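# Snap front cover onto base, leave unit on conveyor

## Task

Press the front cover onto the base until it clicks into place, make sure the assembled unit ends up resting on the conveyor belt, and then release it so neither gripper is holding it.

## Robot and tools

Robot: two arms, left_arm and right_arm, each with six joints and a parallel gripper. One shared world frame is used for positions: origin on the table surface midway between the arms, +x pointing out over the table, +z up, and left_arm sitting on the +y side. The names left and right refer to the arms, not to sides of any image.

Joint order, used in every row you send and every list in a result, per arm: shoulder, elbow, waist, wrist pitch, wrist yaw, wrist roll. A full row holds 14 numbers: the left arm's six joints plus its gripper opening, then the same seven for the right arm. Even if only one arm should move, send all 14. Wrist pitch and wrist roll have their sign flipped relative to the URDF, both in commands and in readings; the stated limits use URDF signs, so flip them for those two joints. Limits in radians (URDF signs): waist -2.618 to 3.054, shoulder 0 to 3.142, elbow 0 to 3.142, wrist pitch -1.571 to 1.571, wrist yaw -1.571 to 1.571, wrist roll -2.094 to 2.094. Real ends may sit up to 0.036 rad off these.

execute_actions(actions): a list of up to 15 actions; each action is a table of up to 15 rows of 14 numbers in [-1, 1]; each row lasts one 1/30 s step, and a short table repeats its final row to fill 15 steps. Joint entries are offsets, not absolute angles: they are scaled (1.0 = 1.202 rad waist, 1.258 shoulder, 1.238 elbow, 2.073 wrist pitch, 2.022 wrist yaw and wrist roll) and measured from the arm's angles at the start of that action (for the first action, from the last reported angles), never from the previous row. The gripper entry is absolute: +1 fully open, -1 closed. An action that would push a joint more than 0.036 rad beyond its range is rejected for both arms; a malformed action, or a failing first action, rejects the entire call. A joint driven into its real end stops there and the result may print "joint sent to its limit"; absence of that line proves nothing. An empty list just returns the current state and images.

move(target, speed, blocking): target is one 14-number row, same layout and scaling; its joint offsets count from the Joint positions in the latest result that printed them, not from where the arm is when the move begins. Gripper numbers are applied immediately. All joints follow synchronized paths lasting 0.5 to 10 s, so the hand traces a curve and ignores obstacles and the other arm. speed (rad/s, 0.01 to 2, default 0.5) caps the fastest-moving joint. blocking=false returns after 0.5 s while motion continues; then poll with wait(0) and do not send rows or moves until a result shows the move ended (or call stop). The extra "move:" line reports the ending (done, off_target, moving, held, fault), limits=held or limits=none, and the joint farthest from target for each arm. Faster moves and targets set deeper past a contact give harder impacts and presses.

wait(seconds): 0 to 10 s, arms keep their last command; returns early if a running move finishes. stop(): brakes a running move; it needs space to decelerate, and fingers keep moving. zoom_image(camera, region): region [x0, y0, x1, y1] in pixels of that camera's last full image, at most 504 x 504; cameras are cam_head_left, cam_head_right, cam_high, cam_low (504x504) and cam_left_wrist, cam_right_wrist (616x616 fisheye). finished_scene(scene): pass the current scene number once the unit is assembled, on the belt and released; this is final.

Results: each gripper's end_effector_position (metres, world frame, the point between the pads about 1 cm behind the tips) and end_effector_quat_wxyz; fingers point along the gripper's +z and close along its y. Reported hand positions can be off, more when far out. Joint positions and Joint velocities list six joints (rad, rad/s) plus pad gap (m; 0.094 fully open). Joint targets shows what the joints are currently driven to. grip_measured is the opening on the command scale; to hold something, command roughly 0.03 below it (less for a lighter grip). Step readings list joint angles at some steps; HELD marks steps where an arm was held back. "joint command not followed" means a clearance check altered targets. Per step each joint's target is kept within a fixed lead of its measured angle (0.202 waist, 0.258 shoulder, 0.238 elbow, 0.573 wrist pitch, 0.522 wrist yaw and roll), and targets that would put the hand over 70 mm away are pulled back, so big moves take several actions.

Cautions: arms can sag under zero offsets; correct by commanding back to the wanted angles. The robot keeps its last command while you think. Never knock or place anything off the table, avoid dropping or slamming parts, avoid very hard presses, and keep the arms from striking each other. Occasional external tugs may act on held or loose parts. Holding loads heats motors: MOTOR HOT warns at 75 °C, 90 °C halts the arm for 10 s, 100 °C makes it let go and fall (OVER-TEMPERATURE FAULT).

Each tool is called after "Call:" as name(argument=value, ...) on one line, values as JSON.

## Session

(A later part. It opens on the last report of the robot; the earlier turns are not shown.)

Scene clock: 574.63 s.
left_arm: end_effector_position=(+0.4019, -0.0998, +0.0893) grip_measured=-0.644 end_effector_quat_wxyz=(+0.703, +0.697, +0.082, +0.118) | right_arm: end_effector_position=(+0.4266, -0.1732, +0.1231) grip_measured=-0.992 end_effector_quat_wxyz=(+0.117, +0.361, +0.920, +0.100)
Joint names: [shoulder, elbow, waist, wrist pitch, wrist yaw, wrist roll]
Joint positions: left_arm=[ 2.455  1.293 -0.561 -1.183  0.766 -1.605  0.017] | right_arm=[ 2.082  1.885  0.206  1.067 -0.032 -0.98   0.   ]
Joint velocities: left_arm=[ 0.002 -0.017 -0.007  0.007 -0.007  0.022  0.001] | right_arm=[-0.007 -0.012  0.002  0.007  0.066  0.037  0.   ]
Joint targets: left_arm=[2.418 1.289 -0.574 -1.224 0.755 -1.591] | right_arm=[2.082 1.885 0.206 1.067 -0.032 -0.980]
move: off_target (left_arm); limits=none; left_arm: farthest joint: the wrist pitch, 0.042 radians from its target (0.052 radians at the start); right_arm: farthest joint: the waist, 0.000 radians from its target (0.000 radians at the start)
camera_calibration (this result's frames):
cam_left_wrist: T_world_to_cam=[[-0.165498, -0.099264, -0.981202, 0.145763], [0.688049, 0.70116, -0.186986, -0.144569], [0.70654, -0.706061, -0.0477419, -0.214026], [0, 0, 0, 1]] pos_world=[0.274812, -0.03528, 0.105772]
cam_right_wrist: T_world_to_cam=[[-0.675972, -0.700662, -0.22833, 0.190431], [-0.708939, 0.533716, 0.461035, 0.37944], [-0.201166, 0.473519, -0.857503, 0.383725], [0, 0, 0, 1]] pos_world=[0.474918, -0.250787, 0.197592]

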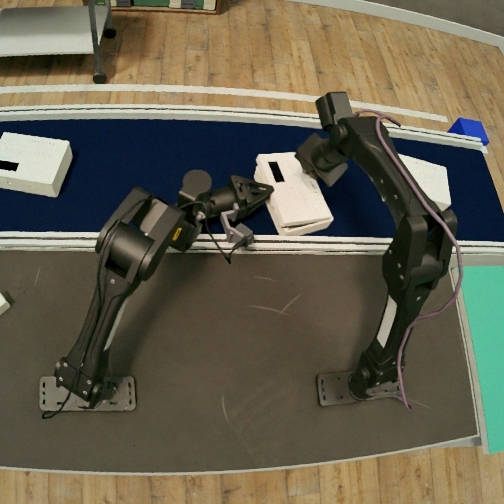

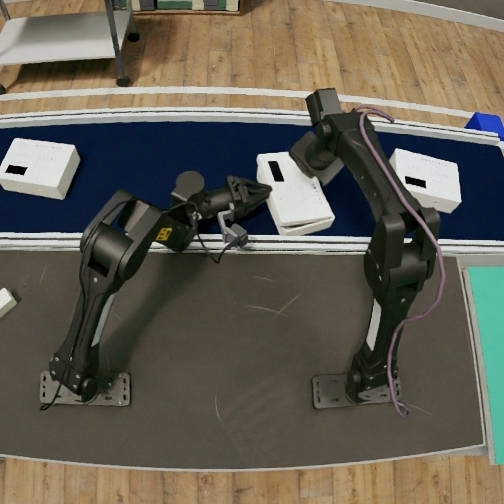

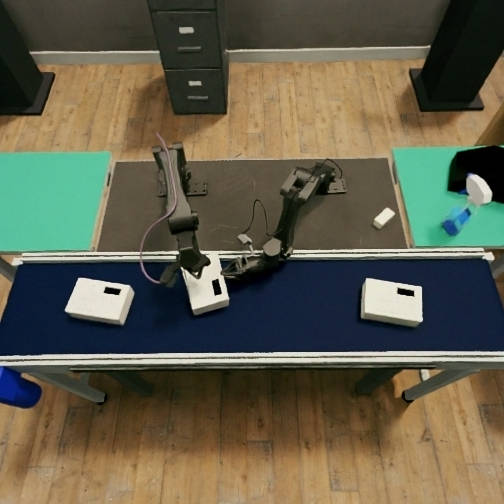

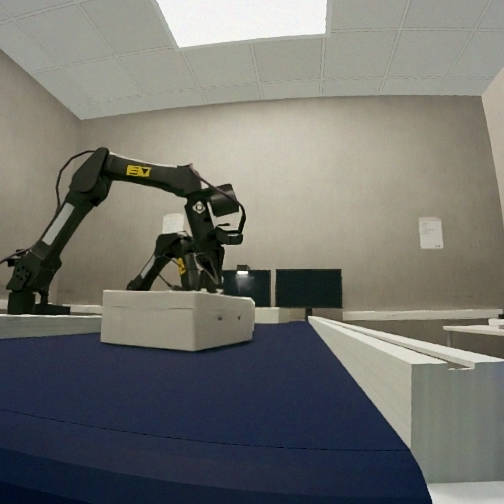

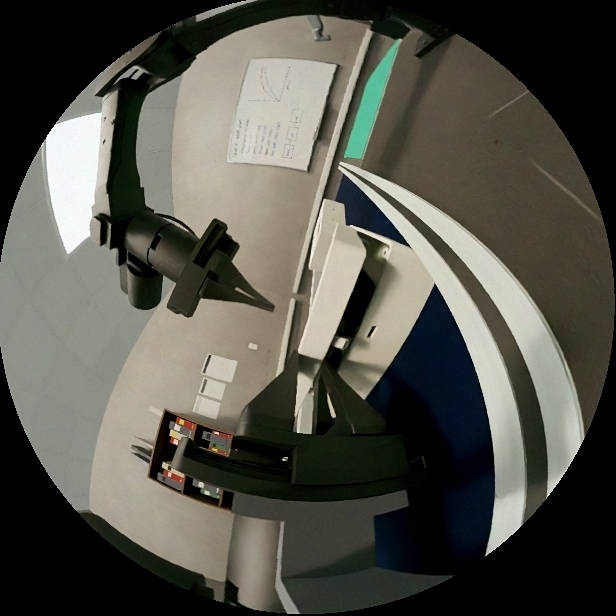

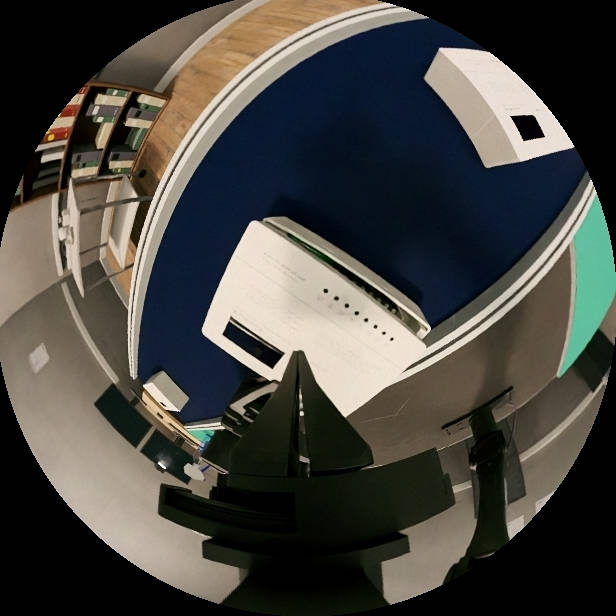

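Call:
move(target=[-0.05,0,-0.003,-0.02,0,0.008,-0.75,0,0,0,0,0,0,-1], speed=0.05)

Call:
move(target=[-0.04,-0.028,-0.032,-0.026,-0.038,0.007,-0.75,0,0,0,0,0,0,-1], speed=0.07)

Call:
zoom_image(camera="cam_high", region=[170,240,260,330])

Call:
zoom_image(camera="cam_head_right", region=[230,130,350,250])

Scene clock: 582.57 s.
left_arm: end_effector_position=(+0.4024, -0.1001, +0.1062) grip_measured=-0.644 end_effector_quat_wxyz=(+0.710, +0.689, +0.074, +0.127) | right_arm: end_effector_position=(+0.4266, -0.1732, +0.1231) grip_measured=-0.992 end_effector_quat_wxyz=(+0.117, +0.361, +0.920, +0.100)
Joint names: [shoulder, elbow, waist, wrist pitch, wrist yaw, wrist roll]
Joint positions: left_arm=[ 2.426  1.293 -0.561 -1.188  0.765 -1.602  0.017] | right_arm=[ 2.082  1.885  0.206  1.067 -0.032 -0.98   0.   ]
Joint velocities: left_arm=[-0.002 -0.007  0.007 -0.051  0.051  0.022 -0.   ] | right_arm=[-0.017 -0.007 -0.007 -0.037  0.051  0.007  0.001]
Joint targets: left_arm=[2.392 1.293 -0.565 -1.225 0.765 -1.589] | right_arm=[2.082 1.885 0.206 1.067 -0.032 -0.980]
move: off_target (left_arm); limits=none; left_arm: farthest joint: the wrist pitch, 0.036 radians from its target (0.041 radians at the start); right_arm: farthest joint: the waist, 0.000 radians from its target (0.000 radians at the start)
camera_calibration (this result's frames):
cam_left_wrist: T_world_to_cam=[[-0.139754, -0.116584, -0.983299, 0.15053], [0.69266, 0.698127, -0.181219, -0.144381], [0.707595, -0.706418, -0.0168129, -0.217542], [0, 0, 0, 1]] pos_world=[0.274976, -0.0353301, 0.118194]
cam_right_wrist: T_world_to_cam=[[-0.675972, -0.700662, -0.22833, 0.190431], [-0.708939, 0.533716, 0.461035, 0.37944], [-0.201166, 0.473519, -0.857503, 0.383725], [0, 0, 0, 1]] pos_world=[0.474918, -0.250787, 0.197592]

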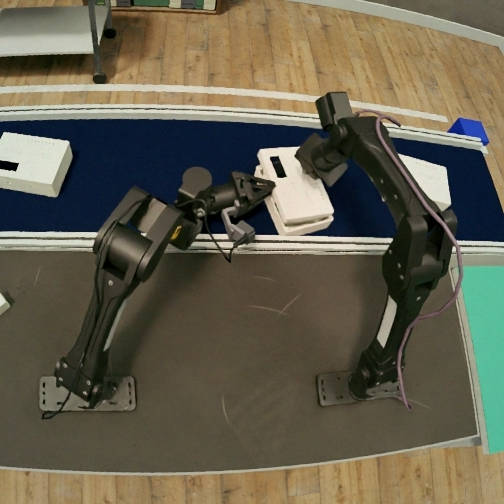

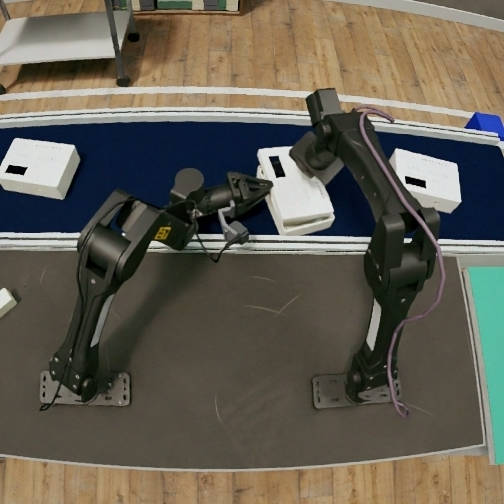

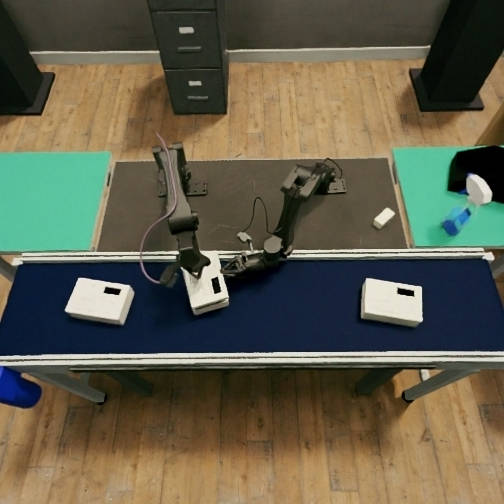

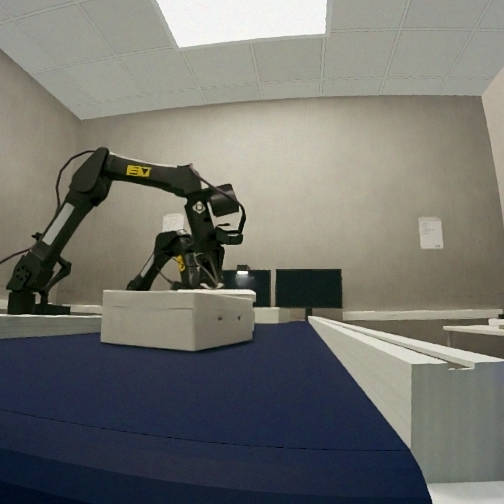

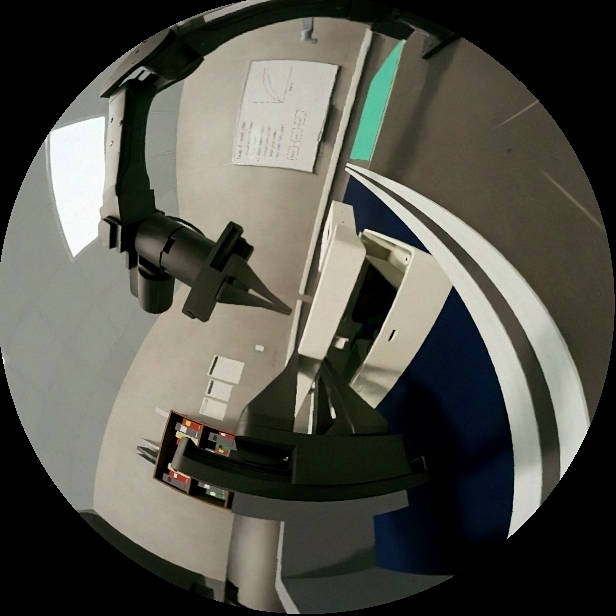

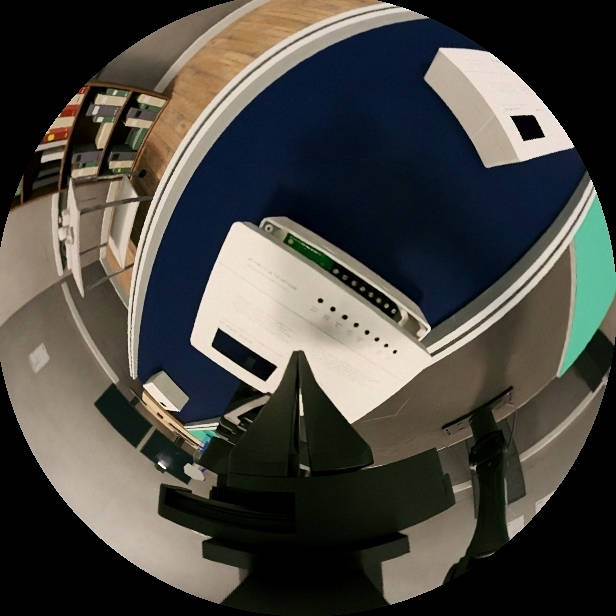

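Scene clock: 584.13 s.
left_arm: end_effector_position=(+0.3967, -0.1070, +0.1083) grip_measured=-0.644 end_effector_quat_wxyz=(+0.709, +0.686, +0.087, +0.138) | right_arm: end_effector_position=(+0.4266, -0.1732, +0.1231) grip_measured=-0.992 end_effector_quat_wxyz=(+0.117, +0.361, +0.920, +0.100)
Joint names: [shoulder, elbow, waist, wrist pitch, wrist yaw, wrist roll]
Joint positions: left_arm=[ 2.409  1.263 -0.591 -1.203  0.701 -1.601  0.017] | right_arm=[ 2.082  1.885  0.206  1.067 -0.032 -0.98   0.   ]
Joint velocities: left_arm=[-0.017 -0.002 -0.002  0.022  0.007 -0.066  0.   ] | right_arm=[-0.007  0.002  0.017 -0.007 -0.007 -0.022 -0.   ]
Joint targets: left_arm=[2.376 1.258 -0.599 -1.242 0.689 -1.588] | right_arm=[2.082 1.885 0.206 1.067 -0.032 -0.980]
move: off_target (left_arm); limits=none; left_arm: farthest joint: the wrist pitch, 0.039 radians from its target (0.054 radians at the start); right_arm: farthest joint: the waist, 0.000 radians from its target (0.000 radians at the start)
camera_calibration (this result's frames):
cam_left_wrist: T_world_to_cam=[[-0.136921, -0.125954, -0.982542, 0.14886], [0.668177, 0.720512, -0.185477, -0.122632], [0.731295, -0.681907, -0.0144941, -0.225346], [0, 0, 0, 1]] pos_world=[0.267116, -0.0465574, 0.120249]
cam_right_wrist: T_world_to_cam=[[-0.675972, -0.700662, -0.22833, 0.190431], [-0.708939, 0.533716, 0.461035, 0.37944], [-0.201166, 0.473519, -0.857503, 0.383725], [0, 0, 0, 1]] pos_world=[0.474918, -0.250787, 0.197592]

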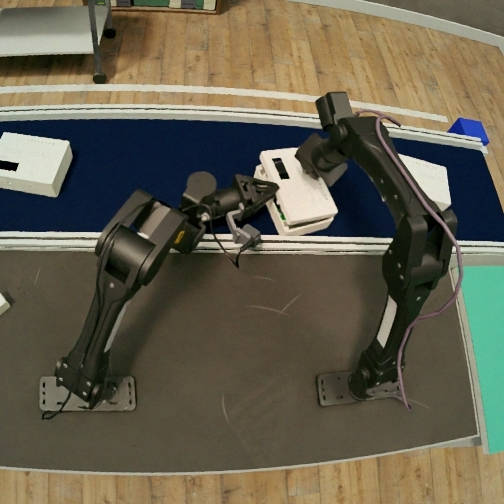

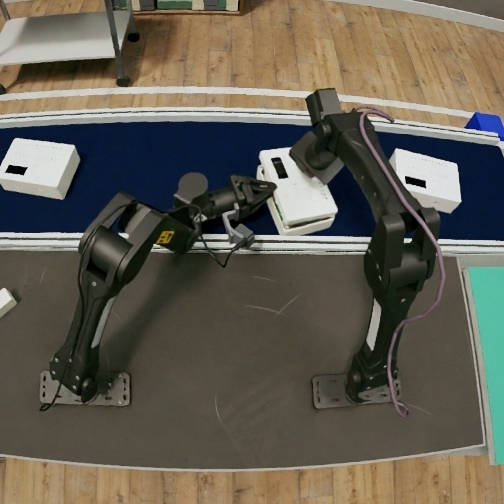

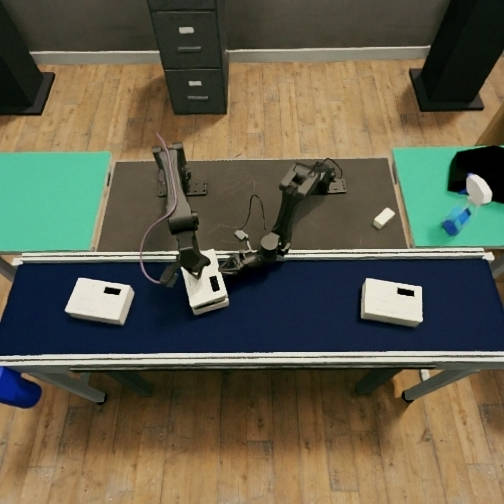

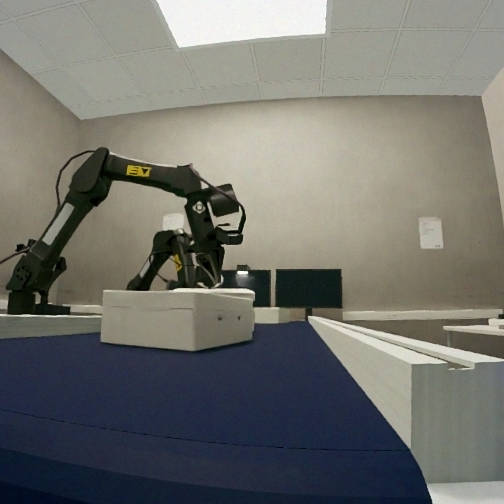

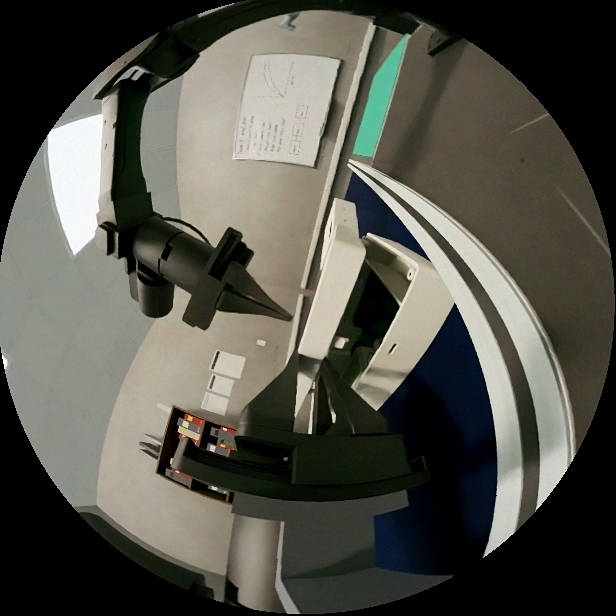

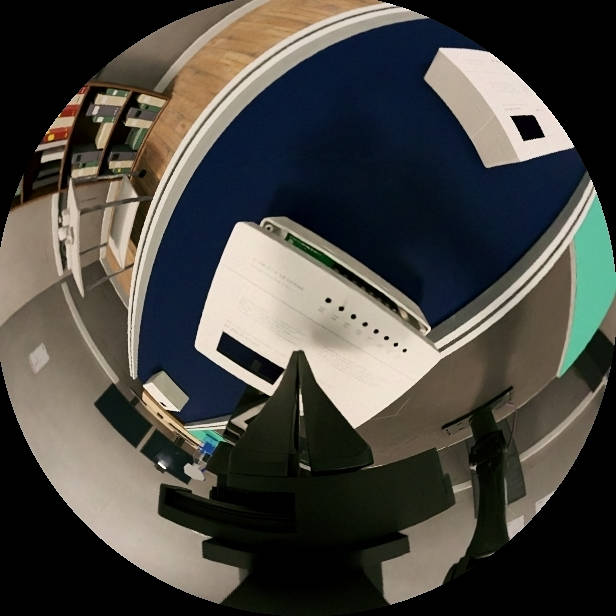

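Region (170, 240, 260, 330) of cam_high's 504x504 image, scaled by 5.600, with more detail than that image has.

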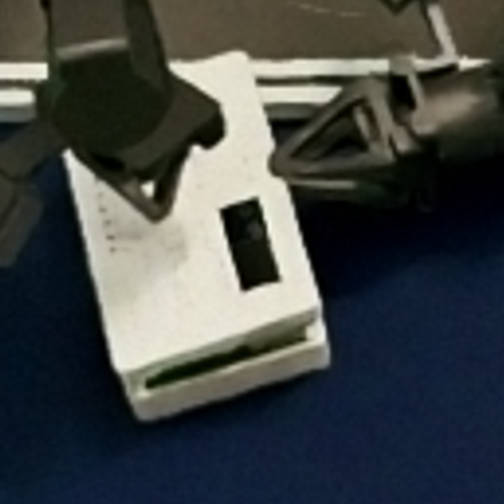

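Region (230, 130, 350, 250) of cam_head_right's 504x504 image, scaled by 4.200, with more detail than that image has.

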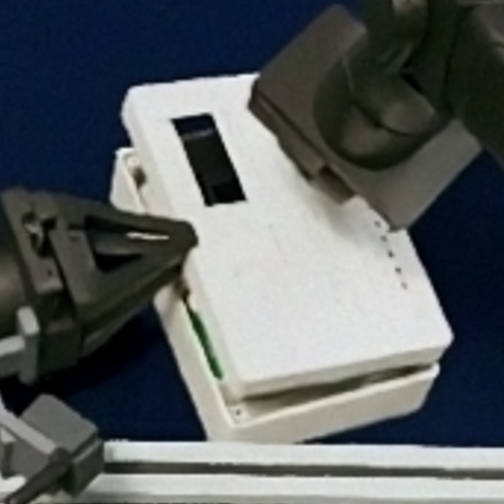

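Lower ~16 mm; yaw slightly CCW (+t).

Call:
move(target=[0.028,0,0,-0.032,-0.01,0.004,-0.75,0,0,-0.05,0,0,0,-1], speed=0.05)

Call:
zoom_image(camera="cam_high", region=[170,240,260,330])

Call:
zoom_image(camera="cam_head_right", region=[230,130,350,250])

Call:
zoom_image(camera="cam_right_wrist", region=[200,200,450,400])

Scene clock: 596.03 s.
left_arm: end_effector_position=(+0.3962, -0.1062, +0.0930) grip_measured=-0.644 end_effector_quat_wxyz=(+0.708, +0.687, +0.089, +0.138) | right_arm: end_effector_position=(+0.4318, -0.1973, +0.1231) grip_measured=-0.992 end_effector_quat_wxyz=(+0.119, +0.385, +0.910, +0.097)
Joint names: [shoulder, elbow, waist, wrist pitch, wrist yaw, wrist roll]
Joint positions: left_arm=[ 2.45   1.263 -0.591 -1.238  0.698 -1.602  0.017] | right_arm=[ 2.082  1.885  0.154  1.067 -0.032 -0.98   0.   ]
Joint velocities: left_arm=[-0.007  0.002 -0.007 -0.022  0.066 -0.095  0.   ] | right_arm=[ 0.012 -0.022 -0.012  0.007  0.007 -0.11  -0.   ]
Joint targets: left_arm=[2.445 1.263 -0.591 -1.270 0.681 -1.593] | right_arm=[2.082 1.885 0.146 1.067 -0.032 -0.980]
move: off_target (left_arm); limits=none; left_arm: farthest joint: the wrist pitch, 0.031 radians from its target (0.066 radians at the start); right_arm: farthest joint: the waist, 0.008 radians from its target (0.060 radians at the start)
camera_calibration (this result's frames):
cam_left_wrist: T_world_to_cam=[[-0.14006, -0.12335, -0.98243, 0.135365], [0.665561, 0.722885, -0.185648, -0.12436], [0.733083, -0.679869, -0.0191508, -0.224756], [0, 0, 0, 1]] pos_world=[0.266493, -0.0462094, 0.105595]
cam_right_wrist: T_world_to_cam=[[-0.711397, -0.664665, -0.22833, 0.199483], [-0.680308, 0.569761, 0.461035, 0.390797], [-0.17634, 0.483314, -0.857503, 0.387421], [0, 0, 0, 1]] pos_world=[0.476091, -0.277317, 0.197592]

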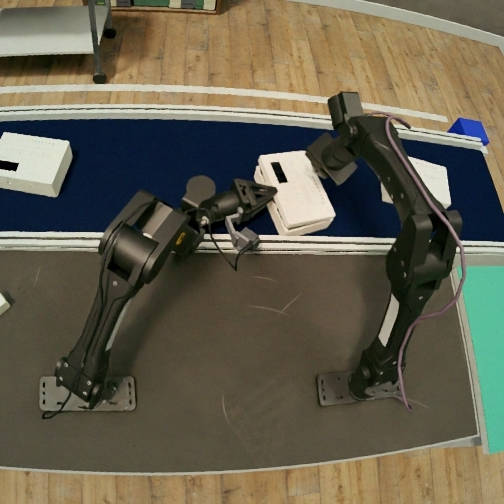

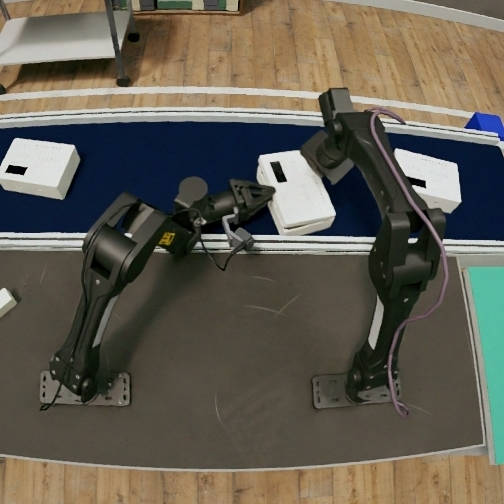

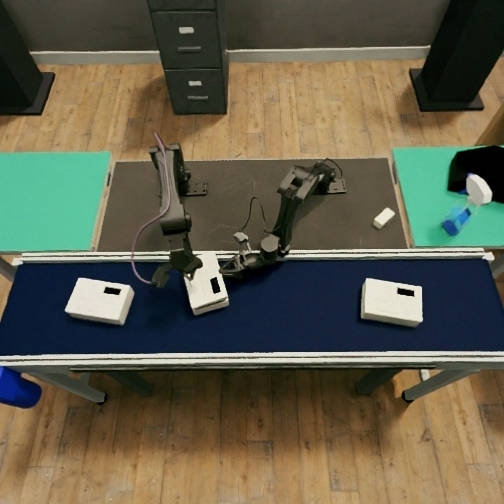

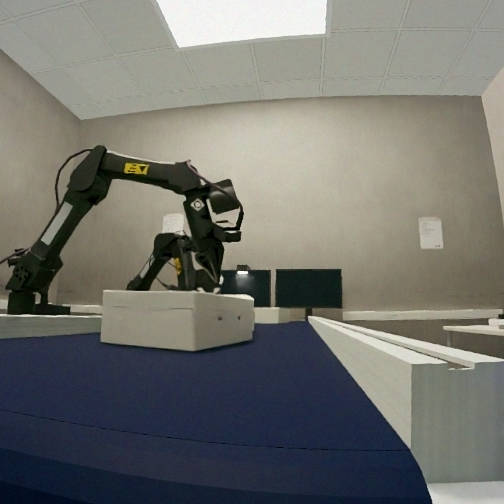

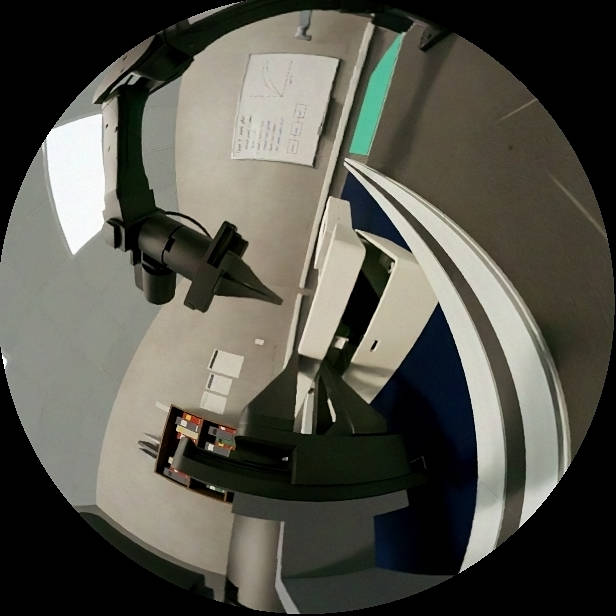

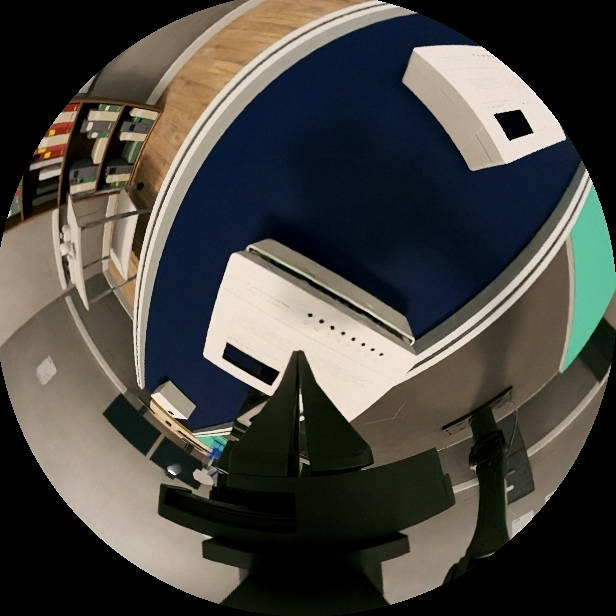

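Region (170, 240, 260, 330) of cam_high's 504x504 image, scaled by 5.600, with more detail than that image has.

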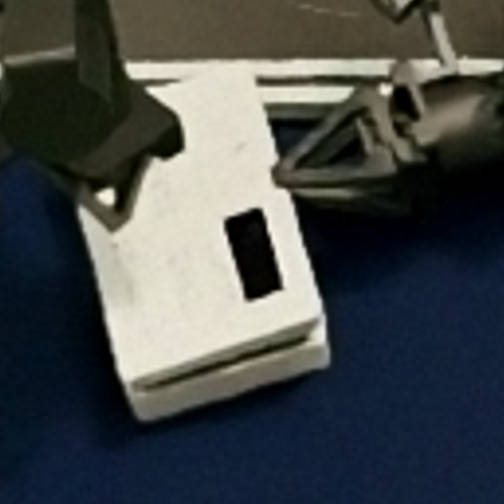

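Region (230, 130, 350, 250) of cam_head_right's 504x504 image, scaled by 4.200, with more detail than that image has.

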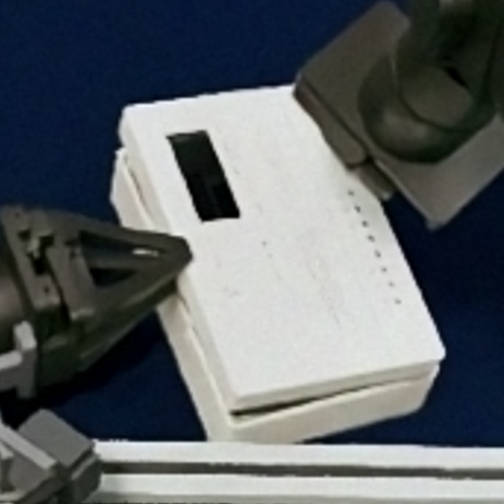

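Region (200, 200, 450, 400) of cam_right_wrist's 616x616 image, scaled by 2.016, with more detail than that image has; it fills the top 403 rows of this view, and the rest is white.

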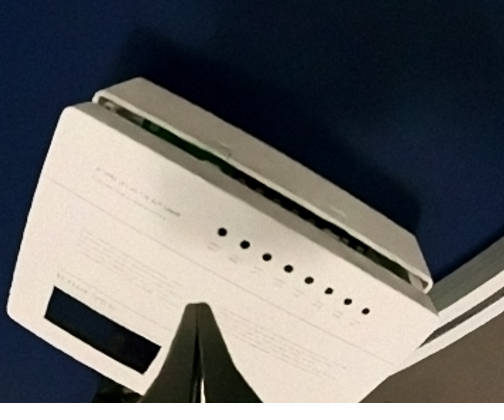

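Call:
move(target=[0.014,0,0,-0.024,-0.012,0.006,-0.75,0.05,0,0.012,0,0,0,-1], speed=0.05)

Call:
move(target=[0,0,0,-0.015,0,0.004,-0.66,0.08,0,0,0,0,0,-1], speed=0.05)

Call:
zoom_image(camera="cam_head_right", region=[230,130,350,250])

Scene clock: 604.57 s.
left_arm: end_effector_position=(+0.3958, -0.1056, +0.0901) grip_measured=-0.644 end_effector_quat_wxyz=(+0.712, +0.683, +0.088, +0.141) | right_arm: end_effector_position=(+0.4310, -0.1945, +0.1007) grip_measured=-0.992 end_effector_quat_wxyz=(+0.099, +0.384, +0.914, +0.084)
Joint names: [shoulder, elbow, waist, wrist pitch, wrist yaw, wrist roll]
Joint positions: left_arm=[ 2.468  1.263 -0.591 -1.274  0.695 -1.594  0.017] | right_arm=[ 2.131  1.885  0.16   1.067 -0.032 -0.98   0.   ]
Joint velocities: left_arm=[ 0.012 -0.017  0.007  0.007 -0.007  0.007  0.   ] | right_arm=[-0.012 -0.007 -0.012  0.037  0.066 -0.11  -0.   ]
Joint targets: left_arm=[2.468 1.263 -0.591 -1.288 0.674 -1.590] | right_arm=[2.144 1.885 0.169 1.067 -0.032 -0.980]
move: off_target (left_arm); limits=none; left_arm: farthest joint: the wrist yaw, 0.022 radians from its target (0.024 radians at the start); right_arm: farthest joint: the shoulder, 0.014 radians from its target (0.063 radians at the start)
camera_calibration (this result's frames):
cam_left_wrist: T_world_to_cam=[[-0.132904, -0.134804, -0.981919, 0.128431], [0.665198, 0.722299, -0.189197, -0.124737], [0.734743, -0.678316, -0.00632504, -0.225778], [0, 0, 0, 1]] pos_world=[0.265932, -0.0457386, 0.101081]
cam_right_wrist: T_world_to_cam=[[-0.717333, -0.670824, -0.188225, 0.192986], [-0.660967, 0.569768, 0.488352, 0.387901], [-0.220354, 0.474721, -0.852106, 0.383461], [0, 0, 0, 1]] pos_world=[0.479322, -0.273591, 0.173642]

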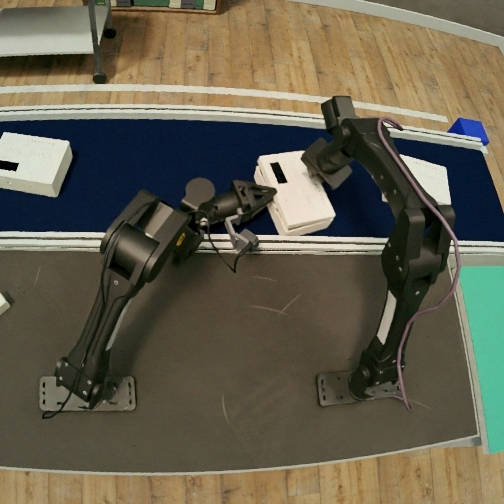

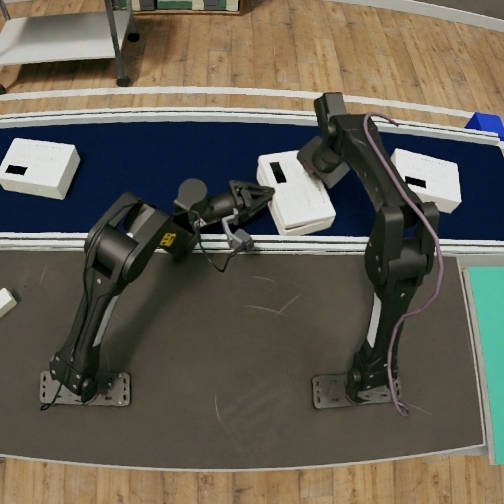

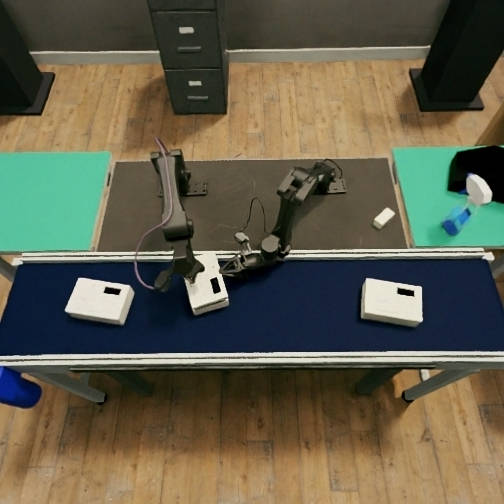

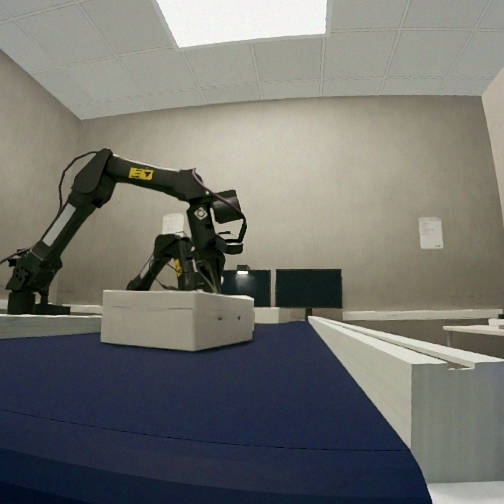

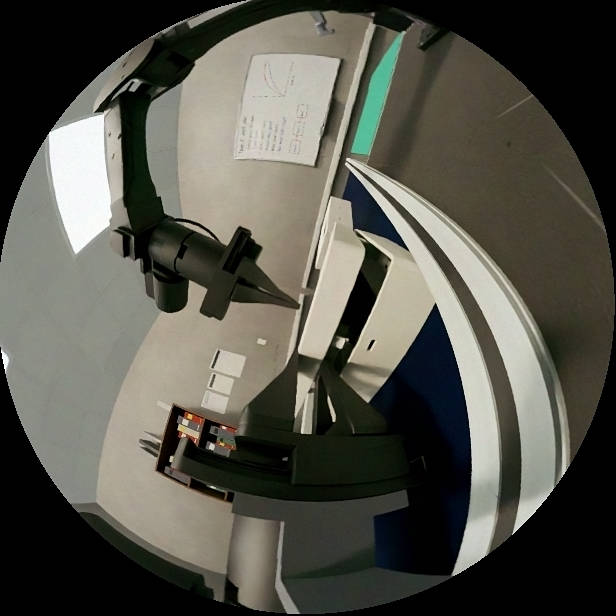

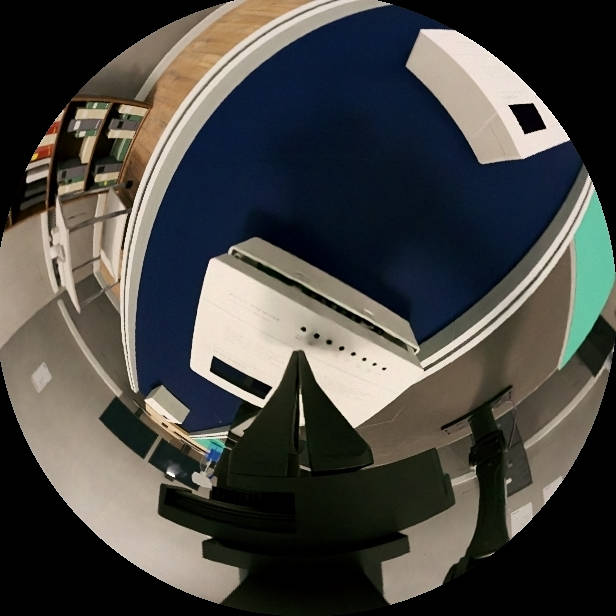

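Scene clock: 606.80 s.
left_arm: end_effector_position=(+0.3960, -0.1054, +0.0859) grip_measured=-0.642 end_effector_quat_wxyz=(+0.712, +0.683, +0.102, +0.127) | right_arm: end_effector_position=(+0.4309, -0.1940, +0.0825) grip_measured=-0.992 end_effector_quat_wxyz=(+0.083, +0.385, +0.916, +0.075)
Joint names: [shoulder, elbow, waist, wrist pitch, wrist yaw, wrist roll]
Joint positions: left_arm=[ 2.476  1.263 -0.591 -1.274  0.693 -1.56   0.017] | right_arm=[ 2.171  1.885  0.16   1.062 -0.035 -0.98   0.   ]
Joint velocities: left_arm=[-0.017  0.017  0.002 -0.037  0.007 -0.007 -0.001] | right_arm=[-0.002 -0.032 -0.022 -0.007  0.022 -0.007 -0.001]
Joint targets: left_arm=[2.468 1.263 -0.591 -1.305 0.695 -1.586] | right_arm=[2.232 1.885 0.160 1.067 -0.032 -0.980]
move: off_target (left_arm, right_arm); limits=none; left_arm: farthest joint: the wrist pitch, 0.032 radians from its target (0.032 radians at the start); right_arm: farthest joint: the shoulder, 0.060 radians from its target (0.101 radians at the start)
camera_calibration (this result's frames):
cam_left_wrist: T_world_to_cam=[[-0.171069, -0.141788, -0.975003, 0.13812], [0.656783, 0.721237, -0.22012, -0.119968], [0.734419, -0.678022, -0.0302577, -0.223554], [0, 0, 0, 1]] pos_world=[0.266603, -0.0454659, 0.101495]
cam_right_wrist: T_world_to_cam=[[-0.723082, -0.671962, -0.160061, 0.189793], [-0.643511, 0.571057, 0.509694, 0.387359], [-0.251091, 0.471551, -0.845336, 0.379797], [0, 0, 0, 1]] pos_world=[0.481869, -0.272764, 0.154]

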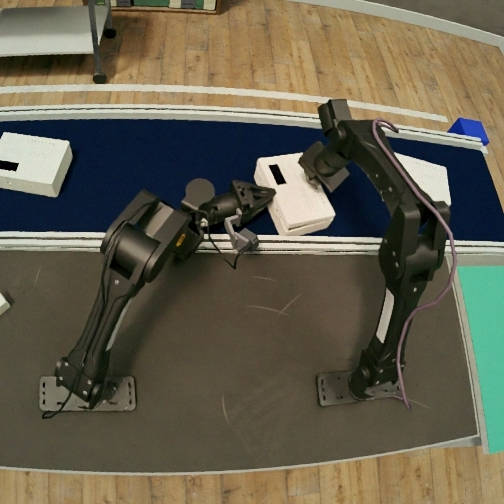

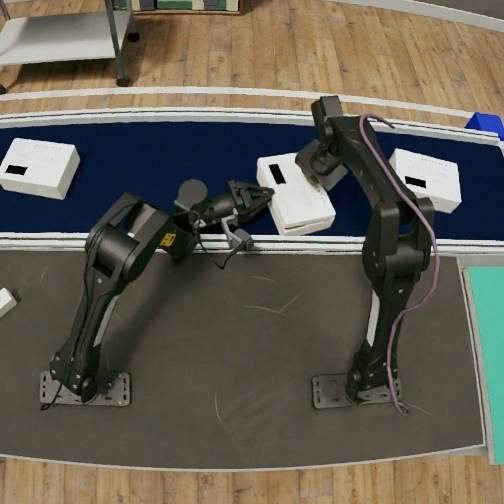

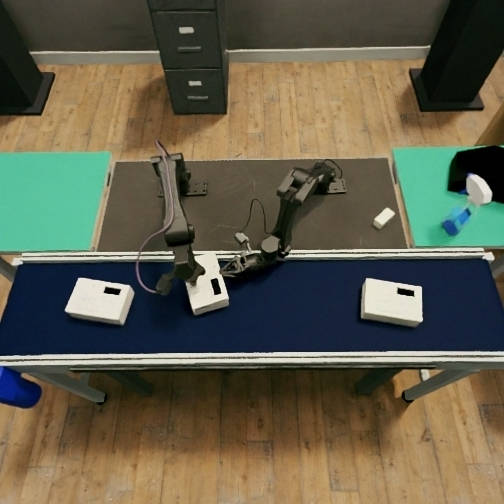

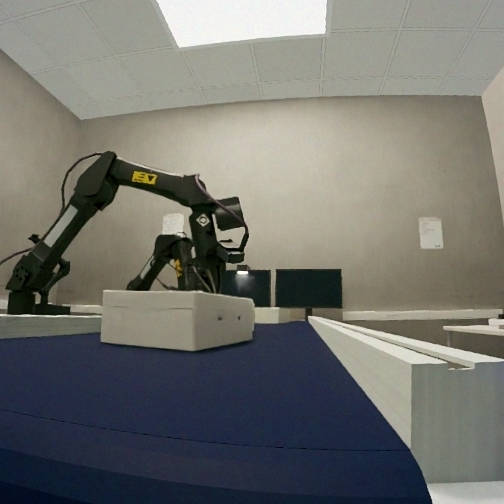

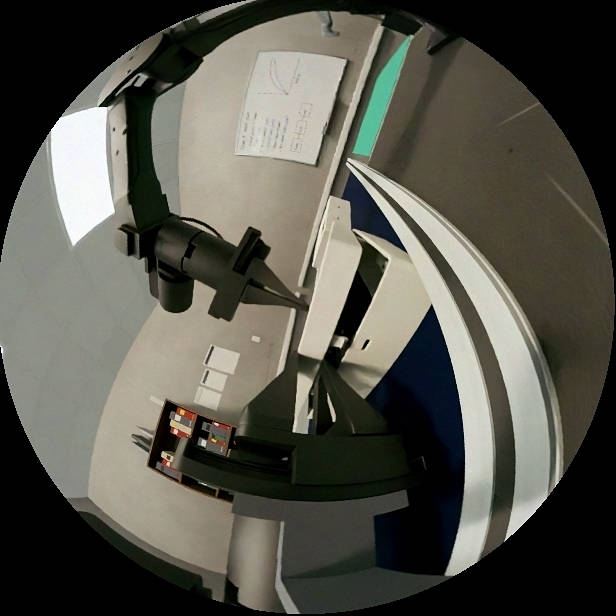

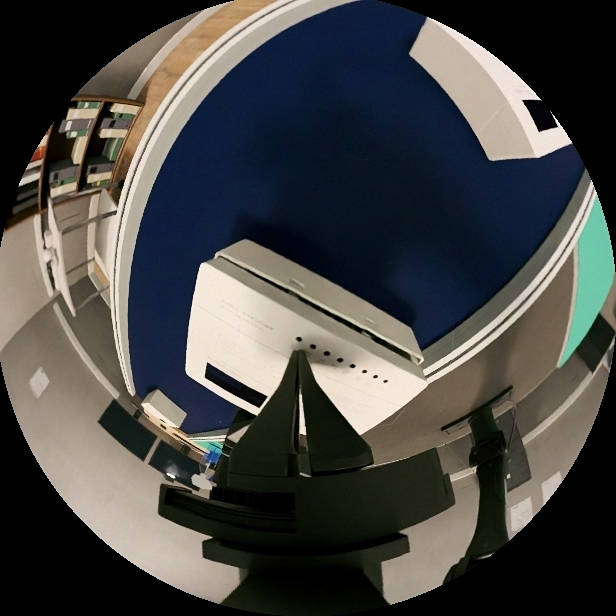

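Region (230, 130, 350, 250) of cam_head_right's 504x504 image, scaled by 4.200, with more detail than that image has.

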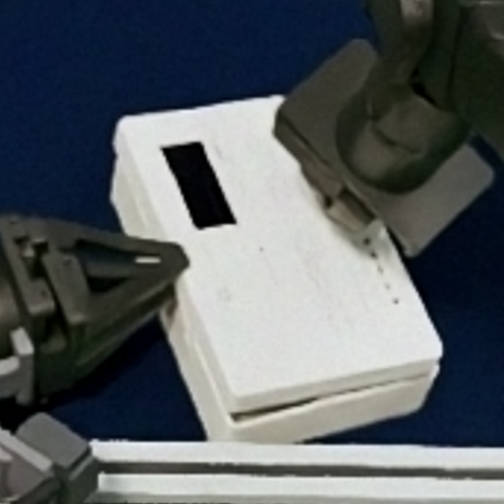

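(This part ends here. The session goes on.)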